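## Task

Lift the lid off culture plate C15, which rests in plate nest N1, and set it in plate nest N2 so it lies flat inside the locators, top side up. C15 itself has to stay seated in N1. Both must remain in place with no help from the robot, and the gripper must end open and moved away.

## Robot and tools

Robot: a single six-joint arm with a parallel two-finger gripper, working over a table in a physics simulator. Seated means lying flat within the nest's locators. Occasionally an outside disturbance briefly pulls on a held part or nudges a loose one. Nothing may leave the table.

Frame: the scene frame has its origin on the table surface right under the arm base, +z up, +y to the left when facing along +x. The base itself may be tilted relative to the table. The result's end_effector_position (metres) and end_effector_quat_wxyz give the gripper pose in this frame; the position is the point between the pads when closed, and it grows less accurate at long reach. Fingers point along the gripper's +z and close along its y. Closed fingertips extend about 33 mm past that point, fully open ones about 9 mm; while closing, the tips travel roughly 24 mm further out from the arm, so keep that clearance above surfaces.

Tool execute_actions: argument actions is a list holding zero or one item. An empty list only reports the current state. An item with rows (1 to 15 rows) and optional steps (1 to 15, default 15) is a motion; each row is used for one control step of 1/30 s, and the final row repeats to fill the step count. An item with only steps (up to 300) is a wait, counted from the previous result, and the time spent composing the reply is part of it. Optional pictures (boolean) asks for or suppresses camera images (default: included). A refused call sends nothing.

Each row is one flat list of 9 numbers, for the one arm: J1 waist, J2 shoulder, J3 elbow, J4 forearm roll, J5 wrist pitch, J6 wrist roll, then gripper position, force_limit, speed. The six joint values are absolute target angles in radians, in the same form as the Joint positions line, not offsets. Stated ranges: waist -3.491..3.491, shoulder -3.140..3.140, elbow -1.187..4.328, forearm roll -3.316..3.316, wrist pitch -3.140..3.140, wrist roll -3.927..3.927. Real ends may differ by up to 0.010 rad. A target more than 0.010 rad outside a range, and beyond the joint's last reported angle, gets the call refused; a target past the true end is clipped to it and may produce a "joint sent to its limit" line (possibly referring to an earlier, still-running move). Absence of that line proves nothing about room left.

The last three numbers are each in [-1, 1]. position is an absolute setting: +1 fully open (140 mm), about -0.8 pads touching, -1 close until blocked. force_limit sets grip strength: on parts up to 40 mm wide roughly 14 N at -1, 60 N at 0, 107 N at +1. speed sets finger travel rate: about 30 mm/s at -1, 140 at 0, 250 at +1.

Motion limits: joint target speeds cap at 2.62 rad/s (waist, shoulder), 3.14 (elbow), 3.93 (wrist joints), with 0.5 s to accelerate from rest, and joints are coordinated to arrive together. Each step's target is kept within 0.805 rad (waist, shoulder), 0.966 (elbow) or 1.21 (wrist joints) of the measured angle, and all targets are pulled back if they would move the gripper more than 70 mm from where it is. Far moves therefore need several calls or waits. Between calls the arm keeps heading for the last row sent until it nearly stops moving or a step is HELD; fingers keep moving regardless.

Result lines: Joint positions and Joint velocities (rad, rad/s, column order). object_status: 0 moving, 1 blocked while opening, 2 blocked while closing (a grip), 3 reached requested position or pads met (a thin item might still be held). To grip, send -1 and confirm status 2. Stopped fingers stay put until position changes by at least 0.01 or the object yields. To squeeze harder while at 2, raise force_limit and switch position between -1 and -0.98. position_measured is in counts: 3 fully open, 230 pads touching, nonlinear. "joint command not followed" means the clearance check altered or blocked targets (mount blocks and posts count as arm). HELD marks steps where the row was not sent, fully or partly. MOTOR HOT warns of heating under load; reaching the limit brakes the arm (OVER-TEMPERATURE FAULT) until cool.

Faults to avoid: joint contact torque reaching its load limit (150 N m waist, shoulder, elbow; 37.6 N m each wrist joint; carried weight counts), or any external force of 150 N on arm, tool or load. Either stops the arm for 10 s, drops the rest of the call, and lets the arm yield. Avoid drops, slips, slamming, hard hits and heavy pushing; move smoothly and efficiently.

Tool zoom_image: camera is "cam_high" or "cam_wrist"; region is [x0, y0, x1, y1] in that camera's latest full image pixels, origin top-left, no more than 504 by 504. Both cameras give 504x504 images. cam_high: pinhole with radial distortion, fovy 46.106 deg, K=[[592.147,0,254.012],[0,592.147,249.658],[0,0,1]], D=[4.1057,2.60219,0,0,0.147281,5.06894,4.76945,0.596813]. cam_wrist: fisheye, K=[[261.51,0,248.414],[0,262.556,251.422],[0,0,1]], D=[0,0,0,0], theta_max 79.406 deg.

Tool finished_scene: argument scene, the number of the current scene. Answering without any tool call ends everything. After resuming from a summary, first send an empty actions list to learn the current scene and task.

Typical order: look, open gripper, approach above the lid on N1, descend, close and check status 2, lift straight up without dragging the plate, carry to N2, lower until seated upright, open, retreat, verify with cameras, then finish the scene.

Each tool is called as name(argument=value, ...) on one line, values as JSON.

## Session

execute_actions(actions=[])

Scene clock: 0.00 s of 7200.00 s.
end_effector_position=(+0.6796, -0.1893, +0.2905) position_measured=3 object_status=3 end_effector_quat_wxyz=(+0.327, +0.358, +0.771, -0.414)
Joint positions: [ 0.257  0.342 -0.5    1.481 -1.173  2.298]
Joint velocities: [-0.     0.001 -0.001  0.001 -0.    -0.   ]

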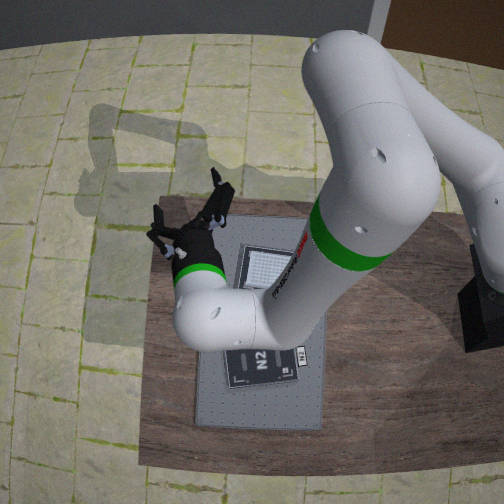

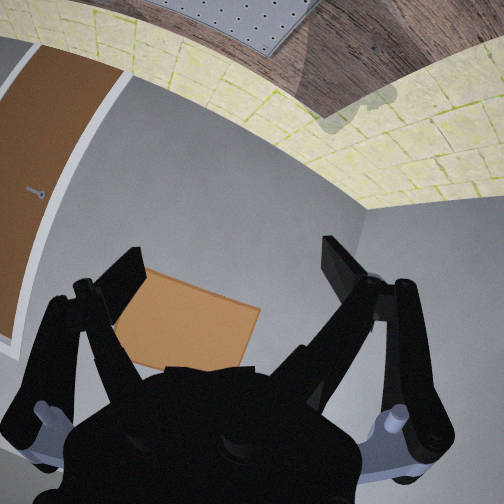

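execute_actions(actions=[{"rows":[[0.257,0.1,-0.4,0,-1.07,0,1,0,0]]}])

execute_actions(actions=[{"steps":120}])

Scene clock: 11.70 s of 7200.00 s.
end_effector_position=(+0.5496, -0.2132, +0.2725) position_measured=3 object_status=3 end_effector_quat_wxyz=(+0.292, +0.769, +0.478, -0.310)
Joint positions: [ 0.257  0.243 -0.459  0.914 -1.131  1.715]
Joint velocities: [ 0.001 -0.216  0.089 -1.37   0.091 -1.631]
Steps of this call (steps 1 to 90: nothing new was sent; then 8.20 s passed at rest; steps 91 to 105: all 15 steps of this action). Readings (joint positions | what the end effector reports):
91: [0.257 0.342 -0.500 1.480 -1.173 2.298] | position_measured=3 object_status=3
92: [0.257 0.341 -0.500 1.475 -1.173 2.293] | position_measured=3 object_status=3
94: [0.257 0.334 -0.497 1.440 -1.170 2.257] | position_measured=3 object_status=3
98: [0.257 0.300 -0.483 1.266 -1.155 2.084] | position_measured=3 object_status=3
105: the state above

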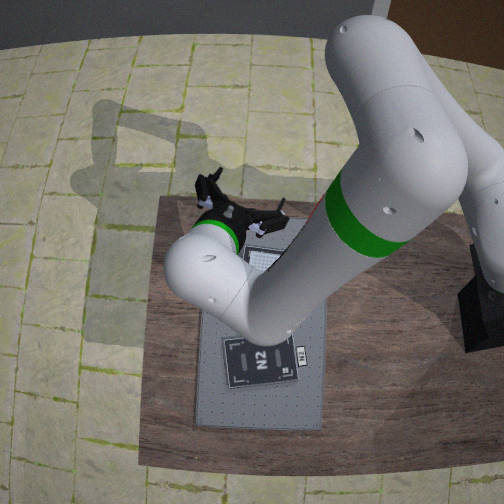

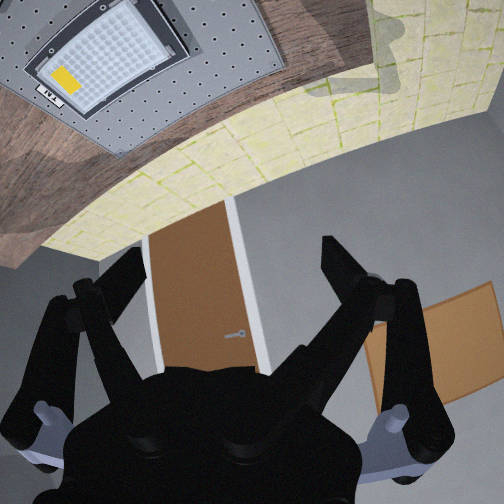

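Scene clock: 15.70 s of 7200.00 s.
end_effector_position=(+0.4008, -0.0336, +0.2205) position_measured=3 object_status=3 end_effector_quat_wxyz=(+0.173, +0.761, -0.601, -0.171)
Joint positions: [ 0.257  0.1   -0.4   -0.    -1.07  -0.   ]
Joint velocities: [-0.001  0.    -0.     0.     0.    -0.001]
Steps of this call (steps 1 to 45: the robot went on to your last target; steps 46 to 110: nothing new was sent; then 0.33 s passed at rest). Readings (joint positions | what the end effector reports):
1: [0.257 0.235 -0.456 0.868 -1.128 1.658] | position_measured=3 object_status=3
2: [0.257 0.228 -0.453 0.822 -1.125 1.600] | position_measured=3 object_status=3
4: [0.257 0.215 -0.447 0.735 -1.119 1.479] | position_measured=3 object_status=3
8: [0.257 0.189 -0.437 0.571 -1.108 1.214] | position_measured=3 object_status=3
110: the state above
The arm was judged still, so your last target was given up. Only a new action makes it travel on or press farther. Fingers that are still opening or closing keep moving.

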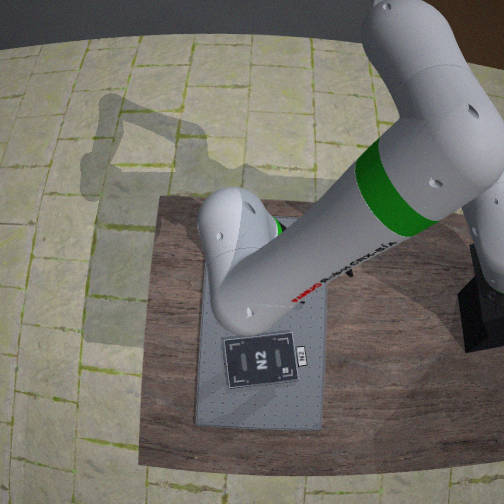

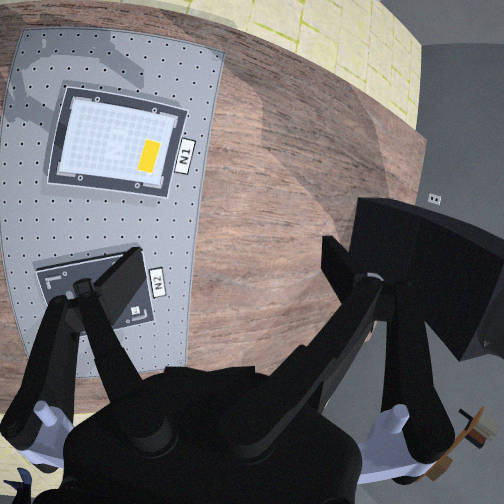

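execute_actions(actions=[{"rows":[[0.147,0,-0.525,0,-0.557,1.45,1,0,0]]}], pictures=false)

execute_actions(actions=[{"steps":50}])

Scene clock: 39.50 s of 7200.00 s.
end_effector_position=(+0.4716, -0.0508, +0.1977) position_measured=3 object_status=3 end_effector_quat_wxyz=(+0.031, +0.955, -0.280, -0.089)
Joint positions: [ 0.189  0.038 -0.477 -0.    -0.752  0.838]
Joint velocities: [-0.201 -0.182 -0.227 -0.001  0.928  2.905]
Steps of this call (steps 1 to 90: nothing new was sent; then 20.30 s passed at rest; steps 91 to 105: all 15 steps of this action). Readings (joint positions | what the end effector reports):
91: [0.257 0.100 -0.400 -0.000 -1.070 0.000] | position_measured=3 object_status=3
92: [0.257 0.100 -0.400 -0.000 -1.068 0.005] | position_measured=3 object_status=3
94: [0.254 0.097 -0.403 -0.000 -1.052 0.041] | position_measured=3 object_status=3
98: [0.238 0.082 -0.422 -0.000 -0.979 0.217] | position_measured=3 object_status=3
105: the state above

Scene clock: 41.17 s of 7200.00 s.
end_effector_position=(+0.5182, -0.0660, +0.1991) position_measured=3 object_status=3 end_effector_quat_wxyz=(-0.000, +1.000, +0.002, -0.002)
Joint positions: [ 0.147 -0.    -0.525 -0.    -0.557  1.45 ]
Joint velocities: [-0.001  0.001  0.    -0.    -0.002  0.   ]
Steps of this call (steps 1 to 30: the robot went on to your last target; steps 31 to 50: nothing new was sent). Readings (joint positions | what the end effector reports):
1: [0.182 0.032 -0.485 -0.000 -0.722 0.933] | position_measured=3 object_status=3
2: [0.176 0.027 -0.492 -0.000 -0.693 1.022] | position_measured=3 object_status=3
4: [0.166 0.017 -0.504 -0.000 -0.644 1.176] | position_measured=3 object_status=3
8: [0.152 0.004 -0.520 -0.000 -0.579 1.381] | position_measured=3 object_status=3
50: the state above
The arm was judged still, so your last target was given up. Only a new action makes it travel on or press farther. Fingers that are still opening or closing keep moving.

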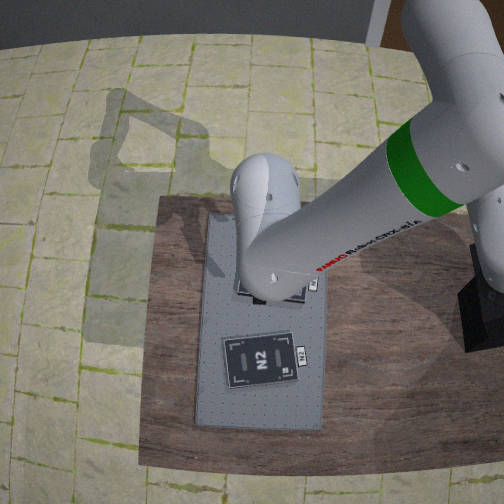

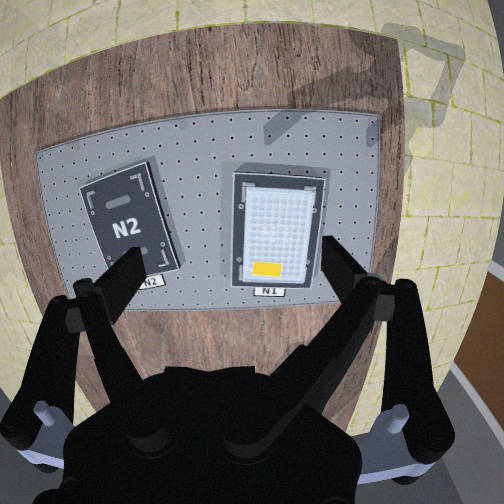

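execute_actions(actions=[{"rows":[[0.034,0.261,-0.467,-0.153,-0.357,1.615,1,0,0]]}], pictures=false)

execute_actions(actions=[{"steps":30}])

Scene clock: 58.03 s of 7200.00 s.
end_effector_position=(+0.4998, -0.1127, +0.1006) position_measured=3 object_status=3 end_effector_quat_wxyz=(-0.001, +0.999, -0.037, -0.000)
Joint positions: [ 0.034  0.26  -0.467 -0.152 -0.358  1.614]
Joint velocities: [-0.021  0.045  0.011 -0.027  0.037  0.03 ]
Steps of this call (steps 1 to 90: nothing new was sent; then 13.37 s passed at rest; steps 91 to 105: all 15 steps of this action). Readings (joint positions | what the end effector reports):
91: [0.147 0.000 -0.525 0.000 -0.557 1.450] | position_measured=3 object_status=3
92: [0.145 0.003 -0.525 -0.001 -0.554 1.452] | position_measured=3 object_status=3
94: [0.135 0.027 -0.520 -0.016 -0.536 1.467] | position_measured=3 object_status=3
98: [0.088 0.136 -0.495 -0.080 -0.453 1.536] | position_measured=3 object_status=3
105: the state above

Scene clock: 59.03 s of 7200.00 s.
end_effector_position=(+0.4997, -0.1129, +0.1001) position_measured=3 object_status=3 end_effector_quat_wxyz=(-0.001, +0.999, -0.037, -0.000)
Joint positions: [ 0.034  0.261 -0.467 -0.153 -0.357  1.615]
Joint velocities: [-0.001  0.     0.    -0.    -0.001 -0.   ]
Steps of this call (steps 1 to 15: the robot went on to your last target; steps 16 to 30: nothing new was sent). Readings (joint positions | what the end effector reports):
1: [0.034 0.260 -0.467 -0.153 -0.357 1.615] | position_measured=3 object_status=3
2: [0.034 0.260 -0.467 -0.153 -0.357 1.615] | position_measured=3 object_status=3
4: [0.034 0.261 -0.467 -0.153 -0.357 1.615] | position_measured=3 object_status=3
8: [0.034 0.261 -0.467 -0.153 -0.357 1.615] | position_measured=3 object_status=3
30: the state above
The arm was judged still, so your last target was given up. Only a new action makes it travel on or press farther. Fingers that are still opening or closing keep moving.

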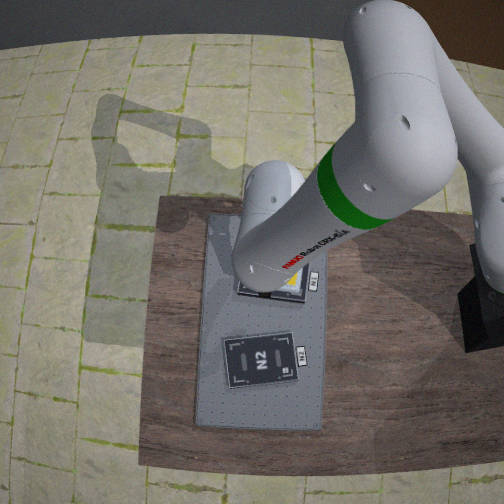

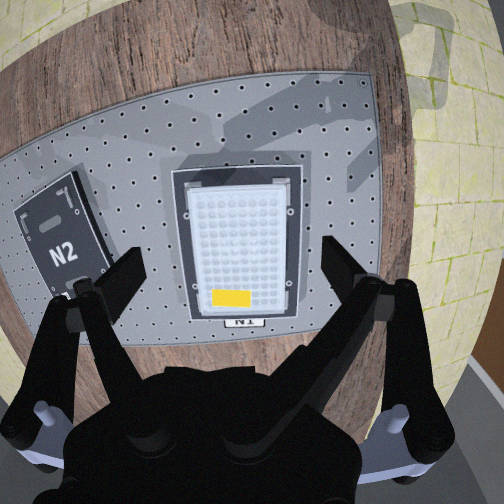

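execute_actions(actions=[{"rows":[[0.036,0.327,-0.443,-0.168,-0.317,1.63,0.5,0,0]]}])

zoom_image(camera="cam_wrist", region=[120,140,360,340])

Scene clock: 70.23 s of 7200.00 s.
end_effector_position=(+0.4993, -0.1132, +0.0752) position_measured=66 object_status=0 end_effector_quat_wxyz=(-0.000, +0.999, -0.037, -0.001)
Joint positions: [ 0.036  0.327 -0.443 -0.168 -0.317  1.63 ]
Joint velocities: [-0.     0.001 -0.     0.001  0.    -0.   ]
Steps of this call (steps 1 to 90: nothing new was sent; then 7.70 s passed at rest; steps 91 to 105: all 15 steps of this action). Readings (joint positions | what the end effector reports):
91: [0.034 0.261 -0.467 -0.153 -0.357 1.615] | position_measured=3 object_status=0
92: [0.034 0.265 -0.466 -0.154 -0.355 1.616] | position_measured=7 object_status=0
94: [0.034 0.288 -0.457 -0.159 -0.340 1.621] | position_measured=22 object_status=0
98: [0.036 0.326 -0.443 -0.168 -0.318 1.630] | position_measured=52 object_status=0
105: the state above

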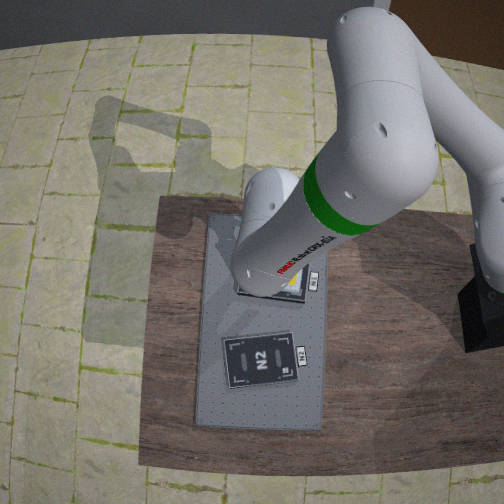

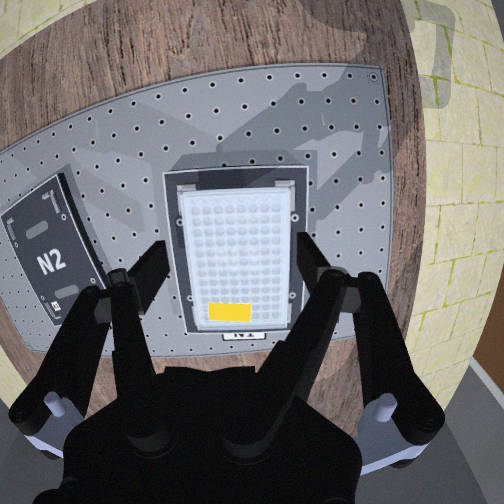

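Region (120, 140, 360, 340) of cam_wrist's 504x504 image, scaled by 2.100, with more detail than that image has.

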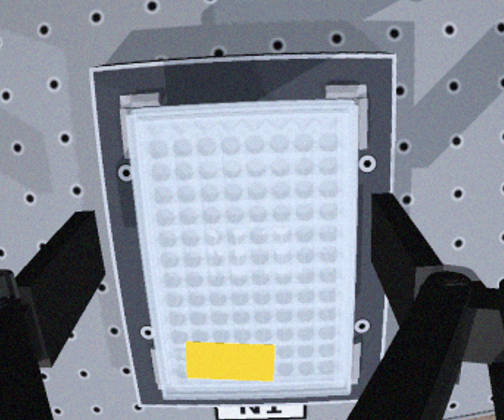

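execute_actions(actions=[{"rows":[[0.031,0.361,-0.43,-0.188,-0.296,1.63,0.4,-0.5,-0.5]]}])

zoom_image(camera="cam_wrist", region=[140,160,340,350])

execute_actions(actions=[{"rows":[[0.031,0.361,-0.43,-0.188,-0.296,1.63,0.1,-0.5,-0.5]]}])

Scene clock: 80.73 s of 7200.00 s.
end_effector_position=(+0.4973, -0.1155, +0.0623) position_measured=78 object_status=3 end_effector_quat_wxyz=(-0.000, +0.999, -0.049, -0.000)
Joint positions: [ 0.031  0.361 -0.43  -0.188 -0.296  1.63 ]
Joint velocities: [ 0.     0.     0.    -0.001  0.001 -0.   ]
Steps of this call (steps 1 to 15: the robot went on to your last target; steps 16 to 90: nothing new was sent; then 7.00 s passed at rest; steps 91 to 105: all 15 steps of this action). Readings (joint positions | what the end effector reports):
91: [0.036 0.327 -0.443 -0.168 -0.317 1.630] | position_measured=66 object_status=0
92: [0.036 0.331 -0.442 -0.170 -0.315 1.630] | position_measured=69 object_status=0
94: [0.033 0.349 -0.435 -0.181 -0.303 1.630] | position_measured=77 object_status=0
98: [0.031 0.360 -0.430 -0.188 -0.296 1.630] | position_measured=78 object_status=0
105: the state above

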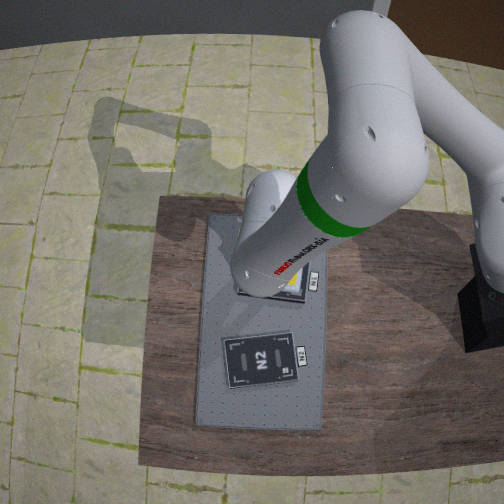

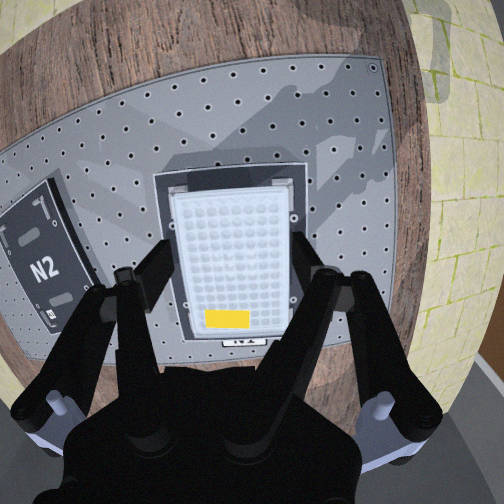

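Region (140, 160, 340, 350) of cam_wrist's 504x504 image, scaled by 2.520, with more detail than that image has; it fills the top 479 rows of this view, and the rest is white.

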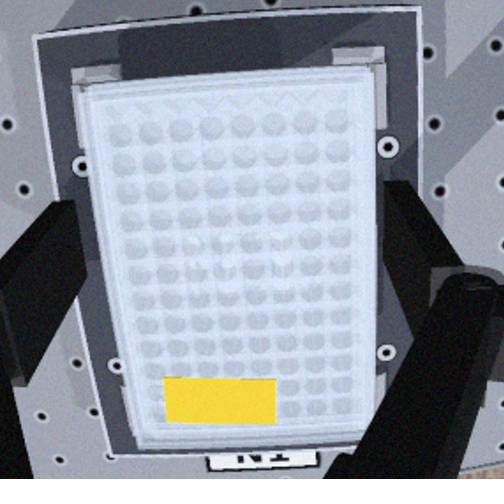

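Scene clock: 81.23 s of 7200.00 s.
end_effector_position=(+0.4973, -0.1157, +0.0623) position_measured=102 object_status=2 end_effector_quat_wxyz=(-0.000, +0.999, -0.050, -0.000)
Joint positions: [ 0.031  0.361 -0.43  -0.188 -0.296  1.63 ]
Joint velocities: [ 0.003 -0.     0.     0.     0.    -0.   ]
Steps of this call (steps 1 to 15: all 15 steps of this action). Readings (joint positions | what the end effector reports):
1: [0.031 0.361 -0.430 -0.188 -0.296 1.630] | position_measured=78 object_status=0
2: [0.031 0.361 -0.430 -0.188 -0.296 1.630] | position_measured=80 object_status=0
4: [0.031 0.361 -0.430 -0.188 -0.296 1.630] | position_measured=90 object_status=0
8: [0.030 0.361 -0.430 -0.188 -0.296 1.630] | position_measured=102 object_status=0
15: the state above

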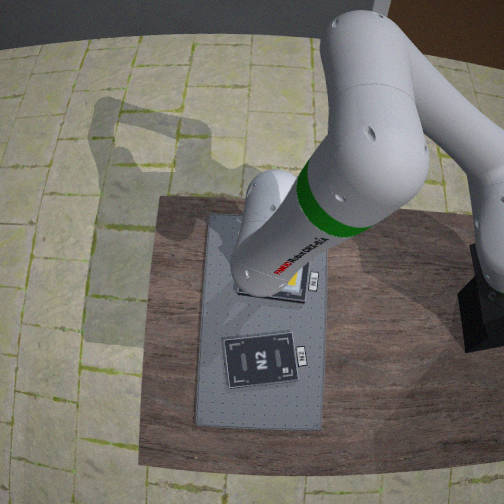

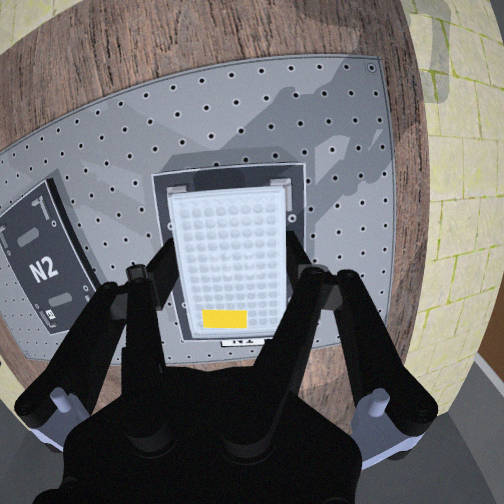

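execute_actions(actions=[{"rows":[[0.031,0.361,-0.43,-0.188,-0.296,1.63,0,0.2,-0.5],[0.031,0.361,-0.43,-0.188,-0.296,1.63,0,0.2,-0.5],[0.031,0.361,-0.43,-0.188,-0.296,1.63,0,0.2,-0.5],[0.031,0.361,-0.43,-0.188,-0.296,1.63,0,0.2,-0.5],[0.031,0.361,-0.43,-0.188,-0.296,1.63,0,0.2,-0.5],[0.027,0.261,-0.467,-0.163,-0.357,1.608,0,0.2,-0.5]]}])

Scene clock: 86.50 s of 7200.00 s.
end_effector_position=(+0.4982, -0.1153, +0.0999) position_measured=105 object_status=2 end_effector_quat_wxyz=(-0.001, +0.999, -0.048, +0.000)
Joint positions: [ 0.027  0.262 -0.467 -0.163 -0.357  1.608]
Joint velocities: [-0.003 -0.007 -0.008  0.004 -0.01  -0.003]
Steps of this call (steps 1 to 15: the robot went on to your last target; steps 16 to 90: nothing new was sent; then 1.77 s passed at rest; steps 91 to 105: all 15 steps of this action). Readings (joint positions | what the end effector reports):
91: [0.031 0.361 -0.430 -0.188 -0.296 1.630] | position_measured=102 object_status=0
92: [0.031 0.361 -0.430 -0.188 -0.296 1.630] | position_measured=104 object_status=0
94: [0.031 0.361 -0.430 -0.188 -0.296 1.630] | position_measured=104 object_status=0
98: [0.031 0.349 -0.434 -0.185 -0.303 1.628] | position_measured=105 object_status=2
105: the state above

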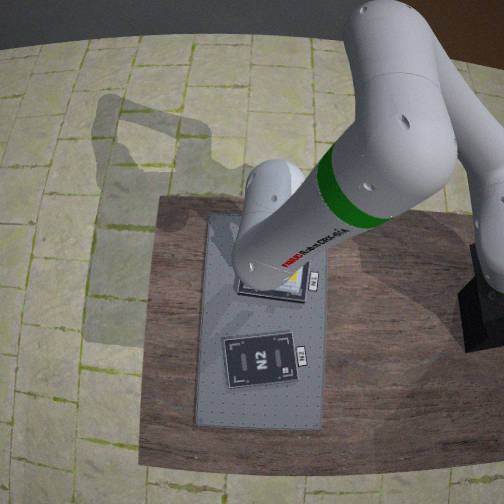

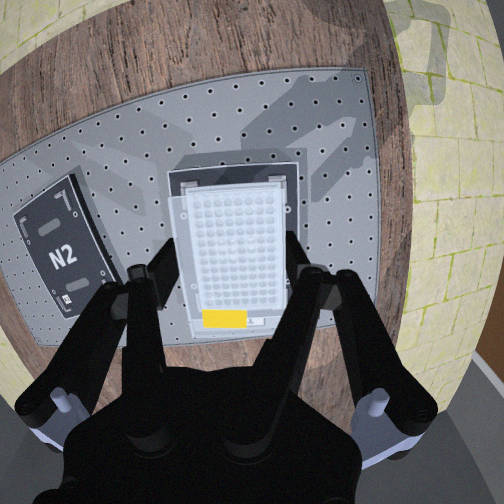

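execute_actions(actions=[{"rows":[[0.456,0.224,-0.644,0.564,-0.272,0.74,0,0.2,-0.5]]}], pictures=false)

execute_actions(actions=[{"steps":30}])

Scene clock: 100.43 s of 7200.00 s.
end_effector_position=(+0.5182, +0.0026, +0.0974) position_measured=105 object_status=2 end_effector_quat_wxyz=(+0.010, +1.000, +0.018, -0.009)
Joint positions: [ 0.307  0.237 -0.583  0.312 -0.301  1.041]
Joint velocities: [ 0.668 -0.058 -0.275  1.122  0.132 -1.344]
Steps of this call (steps 1 to 15: the robot went on to your last target; steps 16 to 90: nothing new was sent; then 10.43 s passed at rest; steps 91 to 105: all 15 steps of this action). Readings (joint positions | what the end effector reports):
91: [0.027 0.261 -0.467 -0.163 -0.357 1.608] | position_measured=105 object_status=2
92: [0.029 0.261 -0.468 -0.158 -0.357 1.602] | position_measured=105 object_status=2
94: [0.047 0.259 -0.475 -0.129 -0.353 1.567] | position_measured=105 object_status=2
98: [0.133 0.252 -0.511 0.017 -0.336 1.392] | position_measured=105 object_status=2
105: the state above

Scene clock: 101.43 s of 7200.00 s.
end_effector_position=(+0.5189, +0.0890, +0.1007) position_measured=105 object_status=2 end_effector_quat_wxyz=(-0.000, +0.998, +0.058, -0.001)
Joint positions: [ 0.456  0.224 -0.644  0.564 -0.272  0.74 ]
Joint velocities: [ 0.001  0.    -0.    -0.001 -0.    -0.001]
Steps of this call (steps 1 to 30: the robot went on to your last target). Readings (joint positions | what the end effector reports):
1: [0.330 0.235 -0.592 0.350 -0.297 0.996] | position_measured=105 object_status=2
2: [0.352 0.233 -0.601 0.387 -0.293 0.951] | position_measured=105 object_status=2
4: [0.394 0.229 -0.618 0.459 -0.284 0.866] | position_measured=105 object_status=2
8: [0.449 0.225 -0.641 0.552 -0.273 0.754] | position_measured=105 object_status=2
30: the state above
The arm was judged still, so your last target was given up. Only a new action makes it travel on or press farther. Fingers that are still opening or closing keep moving.

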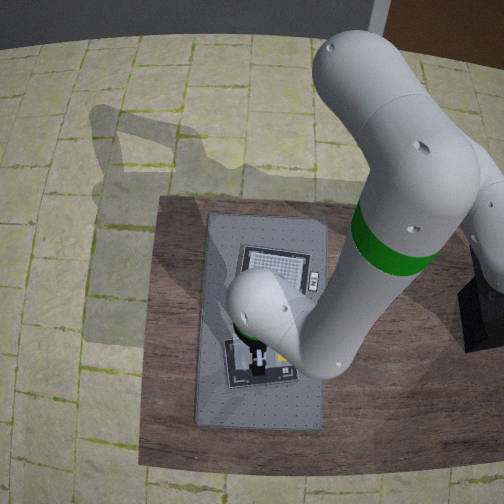

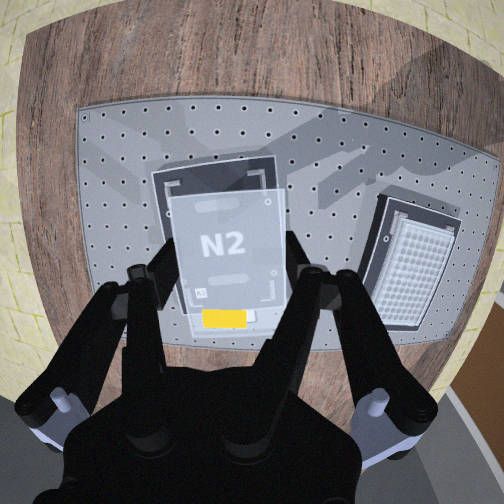

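execute_actions(actions=[{"rows":[[0.428,0.319,-0.653,0.817,-0.181,0.581,0,0.2,-0.5]]}])

zoom_image(camera="cam_wrist", region=[140,150,340,350])

Scene clock: 117.43 s of 7200.00 s.
end_effector_position=(+0.5215, +0.1047, +0.0653) position_measured=105 object_status=2 end_effector_quat_wxyz=(-0.000, +0.995, +0.096, -0.001)
Joint positions: [ 0.428  0.319 -0.653  0.817 -0.181  0.581]
Joint velocities: [-0.     0.002 -0.     0.002  0.001 -0.002]
Steps of this call (steps 1 to 90: nothing new was sent; then 12.50 s passed at rest; steps 91 to 105: all 15 steps of this action). Readings (joint positions | what the end effector reports):
91: [0.456 0.224 -0.644 0.564 -0.272 0.740] | position_measured=105 object_status=2
92: [0.456 0.225 -0.644 0.570 -0.270 0.736] | position_measured=105 object_status=2
94: [0.452 0.239 -0.645 0.605 -0.257 0.714] | position_measured=105 object_status=2
98: [0.435 0.295 -0.651 0.753 -0.204 0.621] | position_measured=105 object_status=2
105: the state above

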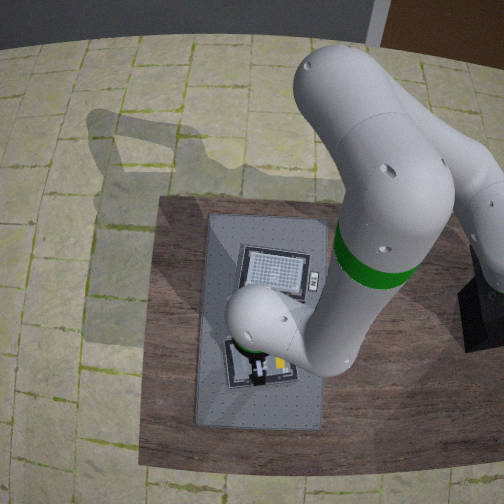

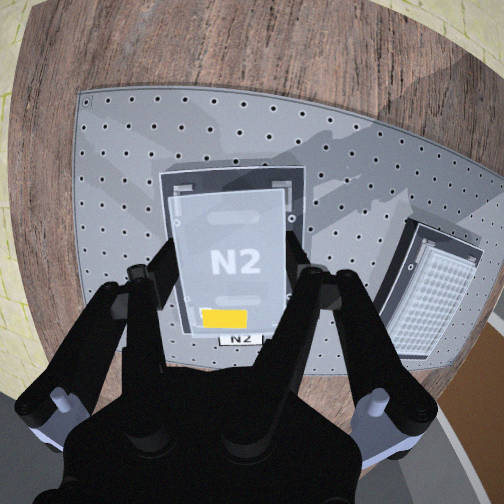

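Region (140, 150, 340, 350) of cam_wrist's 504x504 image, scaled by 2.520, with more detail than that image has.

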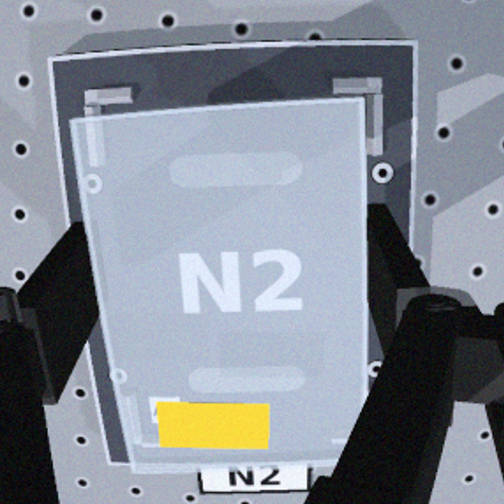

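execute_actions(actions=[{"rows":[[0.372,0.354,-0.673,1.033,-0.123,0.38,0,0.2,-0.5]]}])

zoom_image(camera="cam_wrist", region=[140,150,340,350])

Scene clock: 138.13 s of 7200.00 s.
end_effector_position=(+0.5227, +0.1032, +0.0518) position_measured=105 object_status=2 end_effector_quat_wxyz=(+0.000, +0.997, +0.082, +0.000)
Joint positions: [ 0.375  0.35  -0.672  1.022 -0.127  0.39 ]
Joint velocities: [-0.    -0.    -0.     0.001 -0.001 -0.001]
FORCE FAULT: contact force on the arm reached its limit, and the arm stopped for 10 seconds. The contact can be on any part of the arm, not only on its tool. The arm's remaining commands of this call were not run. The arm holds still and accepts commands again. Move the arm away from the contact; if what it grips holds it there, let go first. Pushing or pulling that hard again can fault the arm again.
The stop began at step 101 of this call (marked STOPPED below). From that step on the arm followed nothing that you had sent. 5 steps, steps kept back included, did not run and will not run. Nothing is kept back now, and the robot has no last target.
Steps of this call (steps 1 to 15: the robot went on to your last target; steps 16 to 90: nothing new was sent; then 7.33 s passed at rest; steps 91 to 100: the first 10 steps of this action; steps 101 to 401: the stop). Readings (joint positions | what the end effector reports):
91: [0.428 0.319 -0.653 0.817 -0.181 0.581] | position_measured=105 object_status=2
92: [0.427 0.320 -0.653 0.823 -0.179 0.576] | position_measured=105 object_status=2
94: [0.417 0.326 -0.657 0.858 -0.170 0.543] | position_measured=105 object_status=2
98: [0.382 0.348 -0.669 0.993 -0.134 0.418] | position_measured=105 object_status=2
101: [0.375 0.351 -0.672 1.022 -0.127 0.390] | position_measured=105 object_status=2 STOPPED
401: the state above

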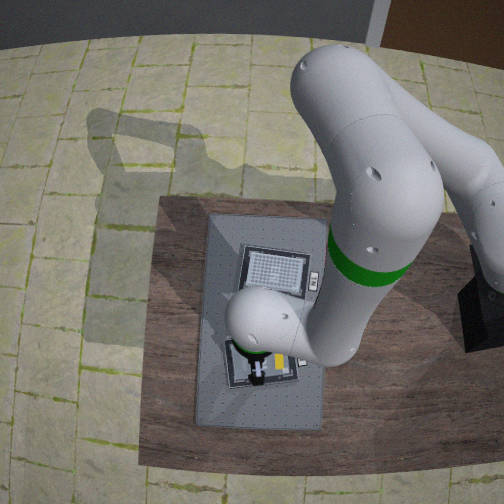

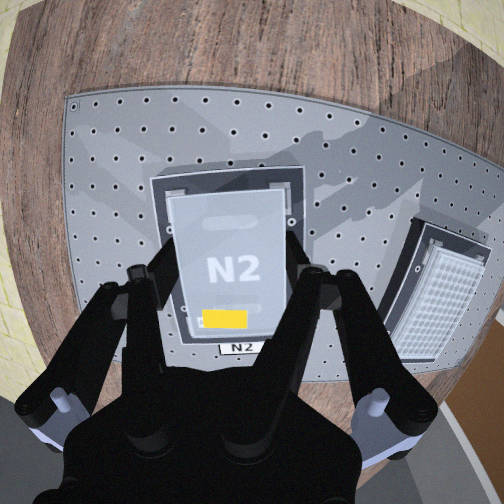

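Region (140, 150, 340, 350) of cam_wrist's 504x504 image, scaled by 2.520, with more detail than that image has.

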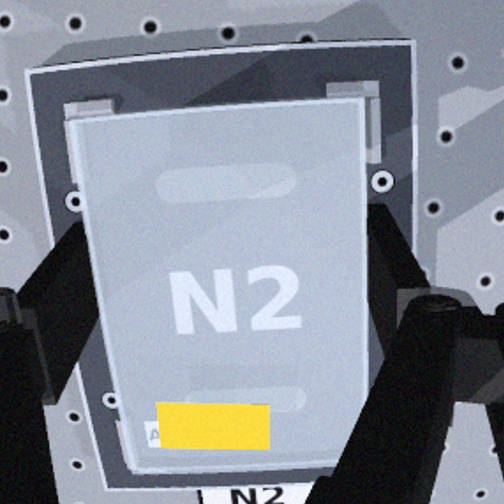

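Probably bottomed out in the nest. Release.

execute_actions(actions=[{"rows":[[0.376,0.349,-0.672,1.022,-0.127,0.39,0.6,0,0]],"steps":10}], pictures=false)

execute_actions(actions=[{"rows":[[0.47,0.17,-0.65,0.564,-0.3,0.74,0.6,0,0]]}])

zoom_image(camera="cam_wrist", region=[140,140,320,330])

Scene clock: 144.87 s of 7200.00 s.
end_effector_position=(+0.5233, +0.1041, +0.0525) position_measured=53 object_status=0 end_effector_quat_wxyz=(-0.000, +0.997, +0.082, +0.001)
Joint positions: [ 0.376  0.349 -0.672  1.022 -0.127  0.39 ]
Joint velocities: [ 0.001  0.    -0.     0.001 -0.001 -0.   ]
Steps of this call (steps 1 to 90: nothing new was sent; then 3.40 s passed at rest; steps 91 to 100: all 10 steps of this action). Readings (joint positions | what the end effector reports):
91: [0.375 0.350 -0.672 1.022 -0.127 0.390] | position_measured=105 object_status=0
92: [0.375 0.350 -0.672 1.022 -0.127 0.390] | position_measured=105 object_status=0
94: [0.376 0.350 -0.672 1.022 -0.127 0.390] | position_measured=86 object_status=0
98: [0.376 0.349 -0.672 1.022 -0.127 0.390] | position_measured=56 object_status=0
100: the state above

Scene clock: 145.37 s of 7200.00 s.
end_effector_position=(+0.5303, +0.0935, +0.1225) position_measured=53 object_status=3 end_effector_quat_wxyz=(-0.001, +0.998, +0.060, +0.013)
Joint positions: [ 0.47   0.171 -0.65   0.566 -0.299  0.738]
Joint velocities: [ 0.028 -0.052  0.006 -0.128 -0.048  0.098]
Steps of this call (steps 1 to 15: all 15 steps of this action). Readings (joint positions | what the end effector reports):
1: [0.376 0.349 -0.672 1.022 -0.127 0.390] | position_measured=53 object_status=0
2: [0.377 0.347 -0.672 1.016 -0.129 0.394] | position_measured=53 object_status=0
4: [0.384 0.333 -0.670 0.981 -0.144 0.422] | position_measured=53 object_status=3
8: [0.420 0.264 -0.662 0.806 -0.212 0.557] | position_measured=53 object_status=3
15: the state above

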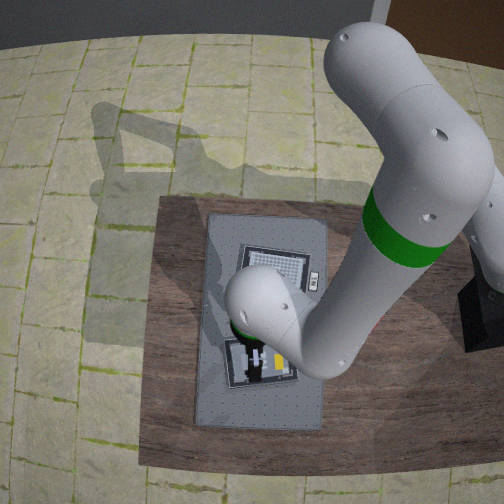

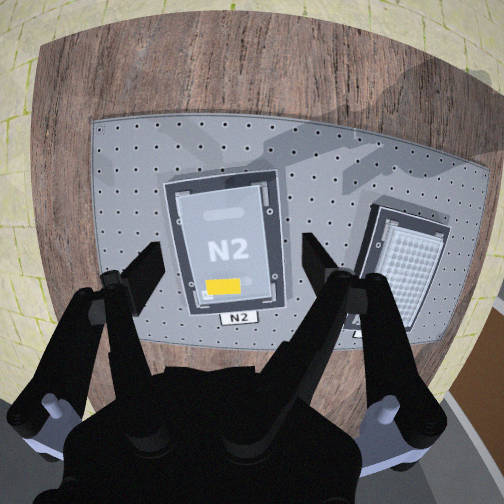

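Region (140, 140, 320, 330) of cam_wrist's 504x504 image, scaled by 2.653, with more detail than that image has; it fills the left 477 columns of this view, and the rest is white.

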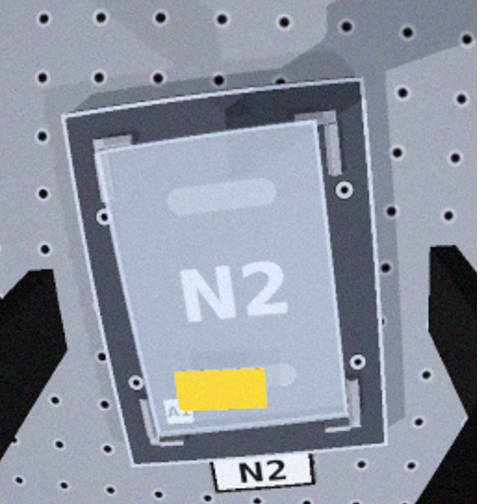

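execute_actions(actions=[{"rows":[[0.426,0.319,-0.653,0.817,-0.181,0.553,0.6,0,0]]}])

zoom_image(camera="cam_wrist", region=[140,150,340,350])

Scene clock: 150.80 s of 7200.00 s.
end_effector_position=(+0.5218, +0.1035, +0.0654) position_measured=53 object_status=3 end_effector_quat_wxyz=(+0.000, +0.997, +0.081, -0.001)
Joint positions: [ 0.426  0.319 -0.653  0.817 -0.181  0.553]
Joint velocities: [-0.     0.004  0.     0.002  0.001 -0.001]
Steps of this call (steps 1 to 15: the robot went on to your last target; steps 16 to 90: nothing new was sent; then 1.93 s passed at rest; steps 91 to 105: all 15 steps of this action). Readings (joint positions | what the end effector reports):
91: [0.470 0.170 -0.650 0.564 -0.300 0.740] | position_measured=53 object_status=3
92: [0.469 0.172 -0.650 0.569 -0.298 0.736] | position_measured=53 object_status=3
94: [0.463 0.194 -0.650 0.605 -0.281 0.710] | position_measured=53 object_status=3
98: [0.437 0.282 -0.652 0.753 -0.211 0.600] | position_measured=53 object_status=3
105: the state above

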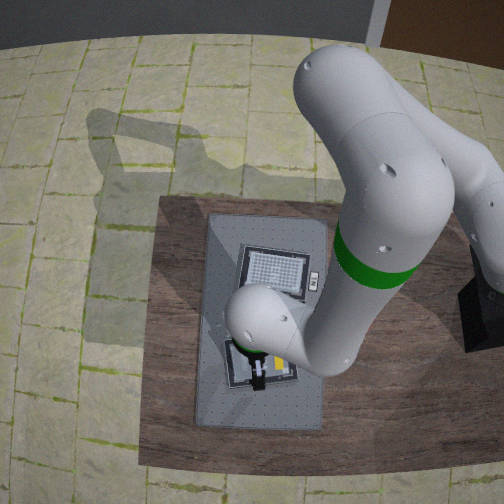

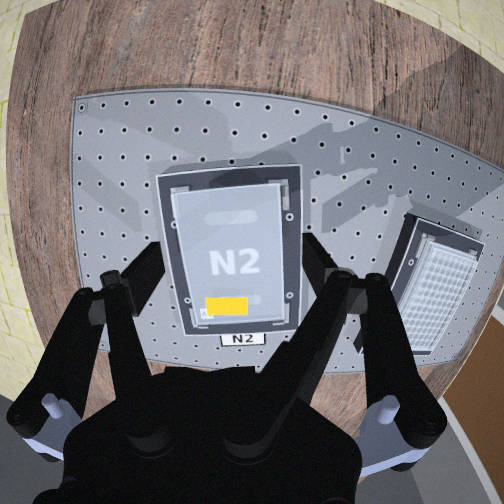

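Region (140, 150, 340, 350) of cam_wrist's 504x504 image, scaled by 2.520, with more detail than that image has.

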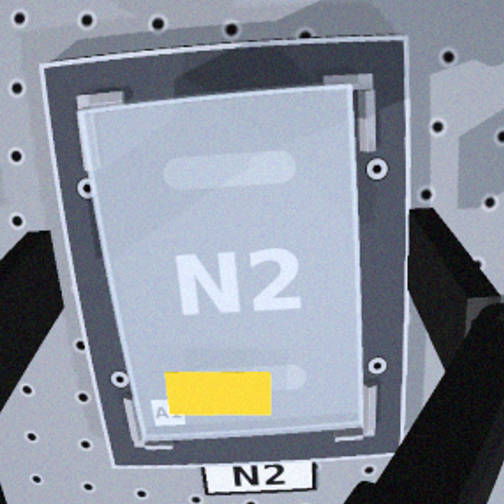

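execute_actions(actions=[{"rows":[[0.38,0.345,-0.669,0.99,-0.135,0.415,0.5,0,0]],"steps":12}], pictures=false)

execute_actions(actions=[{"rows":[[0.38,0.345,-0.669,0.99,-0.135,0.415,0,-0.6,-0.4]]}])

zoom_image(camera="cam_wrist", region=[140,150,340,350])

Scene clock: 160.73 s of 7200.00 s.
end_effector_position=(+0.5240, +0.1014, +0.0543) position_measured=66 object_status=0 end_effector_quat_wxyz=(+0.001, +0.997, +0.080, +0.001)
Joint positions: [ 0.38   0.345 -0.669  0.99  -0.135  0.415]
Joint velocities: [-0.001  0.001 -0.001  0.004  0.002 -0.006]
Steps of this call (steps 1 to 15: the robot went on to your last target; steps 16 to 90: nothing new was sent; then 6.53 s passed at rest; steps 91 to 102: all 12 steps of this action). Readings (joint positions | what the end effector reports):
91: [0.426 0.319 -0.653 0.817 -0.181 0.553] | position_measured=53 object_status=0
92: [0.425 0.320 -0.653 0.823 -0.179 0.548] | position_measured=57 object_status=0
94: [0.415 0.325 -0.657 0.858 -0.170 0.520] | position_measured=66 object_status=0
98: [0.385 0.342 -0.667 0.971 -0.140 0.430] | position_measured=66 object_status=0
102: the state above

Scene clock: 161.23 s of 7200.00 s.
end_effector_position=(+0.5240, +0.1015, +0.0542) position_measured=102 object_status=2 end_effector_quat_wxyz=(+0.001, +0.997, +0.080, +0.001)
Joint positions: [ 0.38   0.345 -0.669  0.99  -0.135  0.415]
Joint velocities: [-0.001 -0.     0.001  0.001 -0.    -0.   ]
Steps of this call (steps 1 to 15: all 15 steps of this action). Readings (joint positions | what the end effector reports):
1: [0.380 0.345 -0.669 0.990 -0.135 0.415] | position_measured=66 object_status=0
2: [0.380 0.345 -0.669 0.990 -0.135 0.415] | position_measured=69 object_status=0
4: [0.380 0.345 -0.669 0.990 -0.135 0.415] | position_measured=79 object_status=0
8: [0.380 0.345 -0.669 0.990 -0.135 0.415] | position_measured=100 object_status=0
15: the state above

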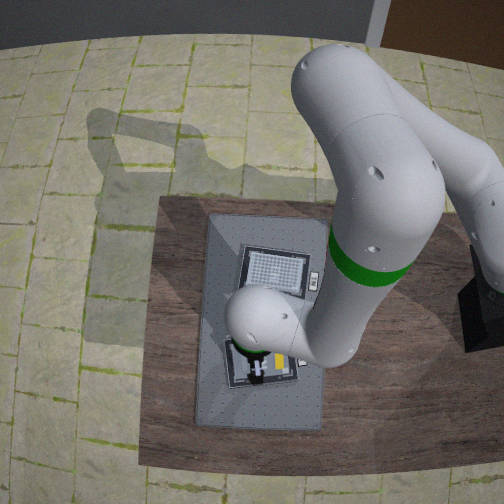

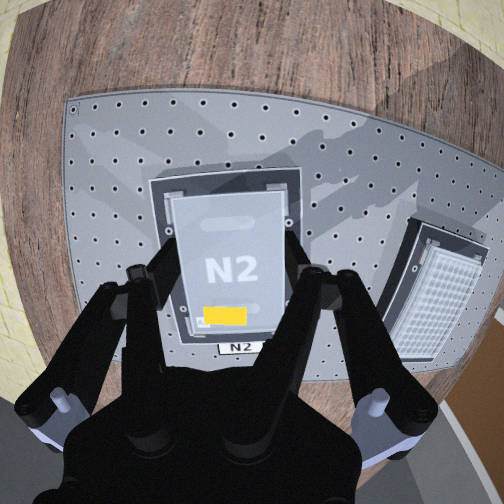

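Region (140, 150, 340, 350) of cam_wrist's 504x504 image, scaled by 2.520, with more detail than that image has.

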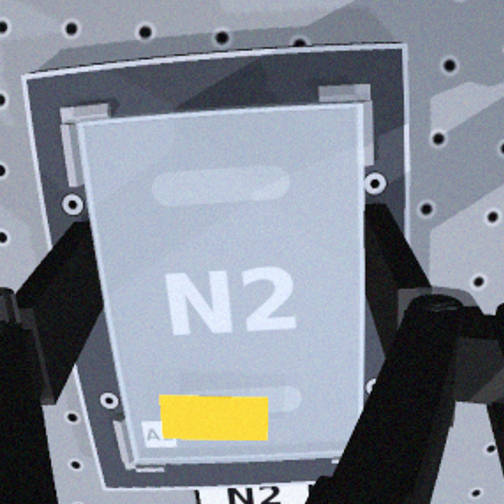

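It appears to have snapped in.

execute_actions(actions=[{"rows":[[0.38,0.345,-0.669,0.99,-0.135,0.415,0.8,-0.6,-0.5]]}], pictures=false)

execute_actions(actions=[{"rows":[[0.48,0.17,-0.65,0.564,-0.3,0.74,0.8,0,0]]}])

zoom_image(camera="cam_wrist", region=[140,150,320,330])

Scene clock: 166.53 s of 7200.00 s.
end_effector_position=(+0.5239, +0.1014, +0.0542) position_measured=40 object_status=0 end_effector_quat_wxyz=(+0.001, +0.997, +0.080, +0.001)
Joint positions: [ 0.38   0.345 -0.669  0.99  -0.135  0.415]
Joint velocities: [ 0.001 -0.     0.     0.    -0.001 -0.   ]
Steps of this call (steps 1 to 15: the robot went on to your last target; steps 16 to 90: nothing new was sent; then 1.80 s passed at rest; steps 91 to 105: all 15 steps of this action). Readings (joint positions | what the end effector reports):
91: [0.380 0.345 -0.669 0.990 -0.135 0.415] | position_measured=102 object_status=0
92: [0.380 0.345 -0.669 0.990 -0.135 0.415] | position_measured=102 object_status=0
94: [0.380 0.345 -0.669 0.990 -0.135 0.415] | position_measured=91 object_status=0
98: [0.380 0.345 -0.669 0.990 -0.135 0.415] | position_measured=72 object_status=0
105: the state above

Scene clock: 167.03 s of 7200.00 s.
end_effector_position=(+0.5292, +0.0994, +0.1229) position_measured=28 object_status=3 end_effector_quat_wxyz=(-0.003, +0.998, +0.064, +0.013)
Joint positions: [ 0.48   0.17  -0.65   0.565 -0.3    0.739]
Joint velocities: [ 0.012 -0.016  0.002 -0.046 -0.017  0.035]
Steps of this call (steps 1 to 15: all 15 steps of this action). Readings (joint positions | what the end effector reports):
1: [0.380 0.345 -0.669 0.990 -0.135 0.415] | position_measured=36 object_status=0
2: [0.381 0.343 -0.669 0.985 -0.137 0.419] | position_measured=30 object_status=0
4: [0.389 0.329 -0.668 0.949 -0.151 0.446] | position_measured=28 object_status=0
8: [0.430 0.256 -0.660 0.774 -0.219 0.580] | position_measured=28 object_status=3
15: the state above

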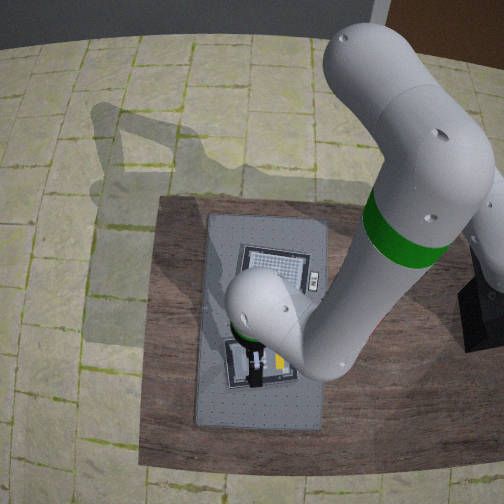

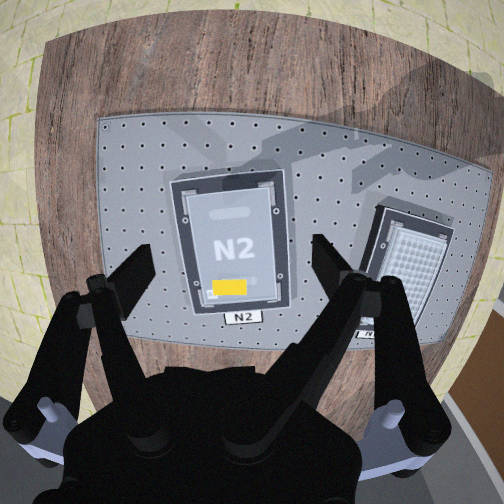

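Region (140, 150, 320, 330) of cam_wrist's 504x504 image, scaled by 2.800, with more detail than that image has.

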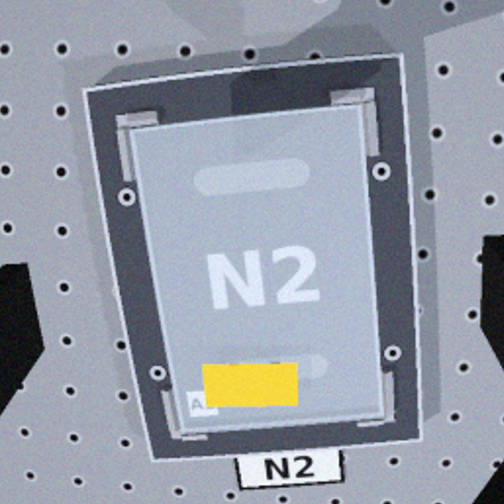

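finished_scene(scene=1)

The scene is finished: the task was done.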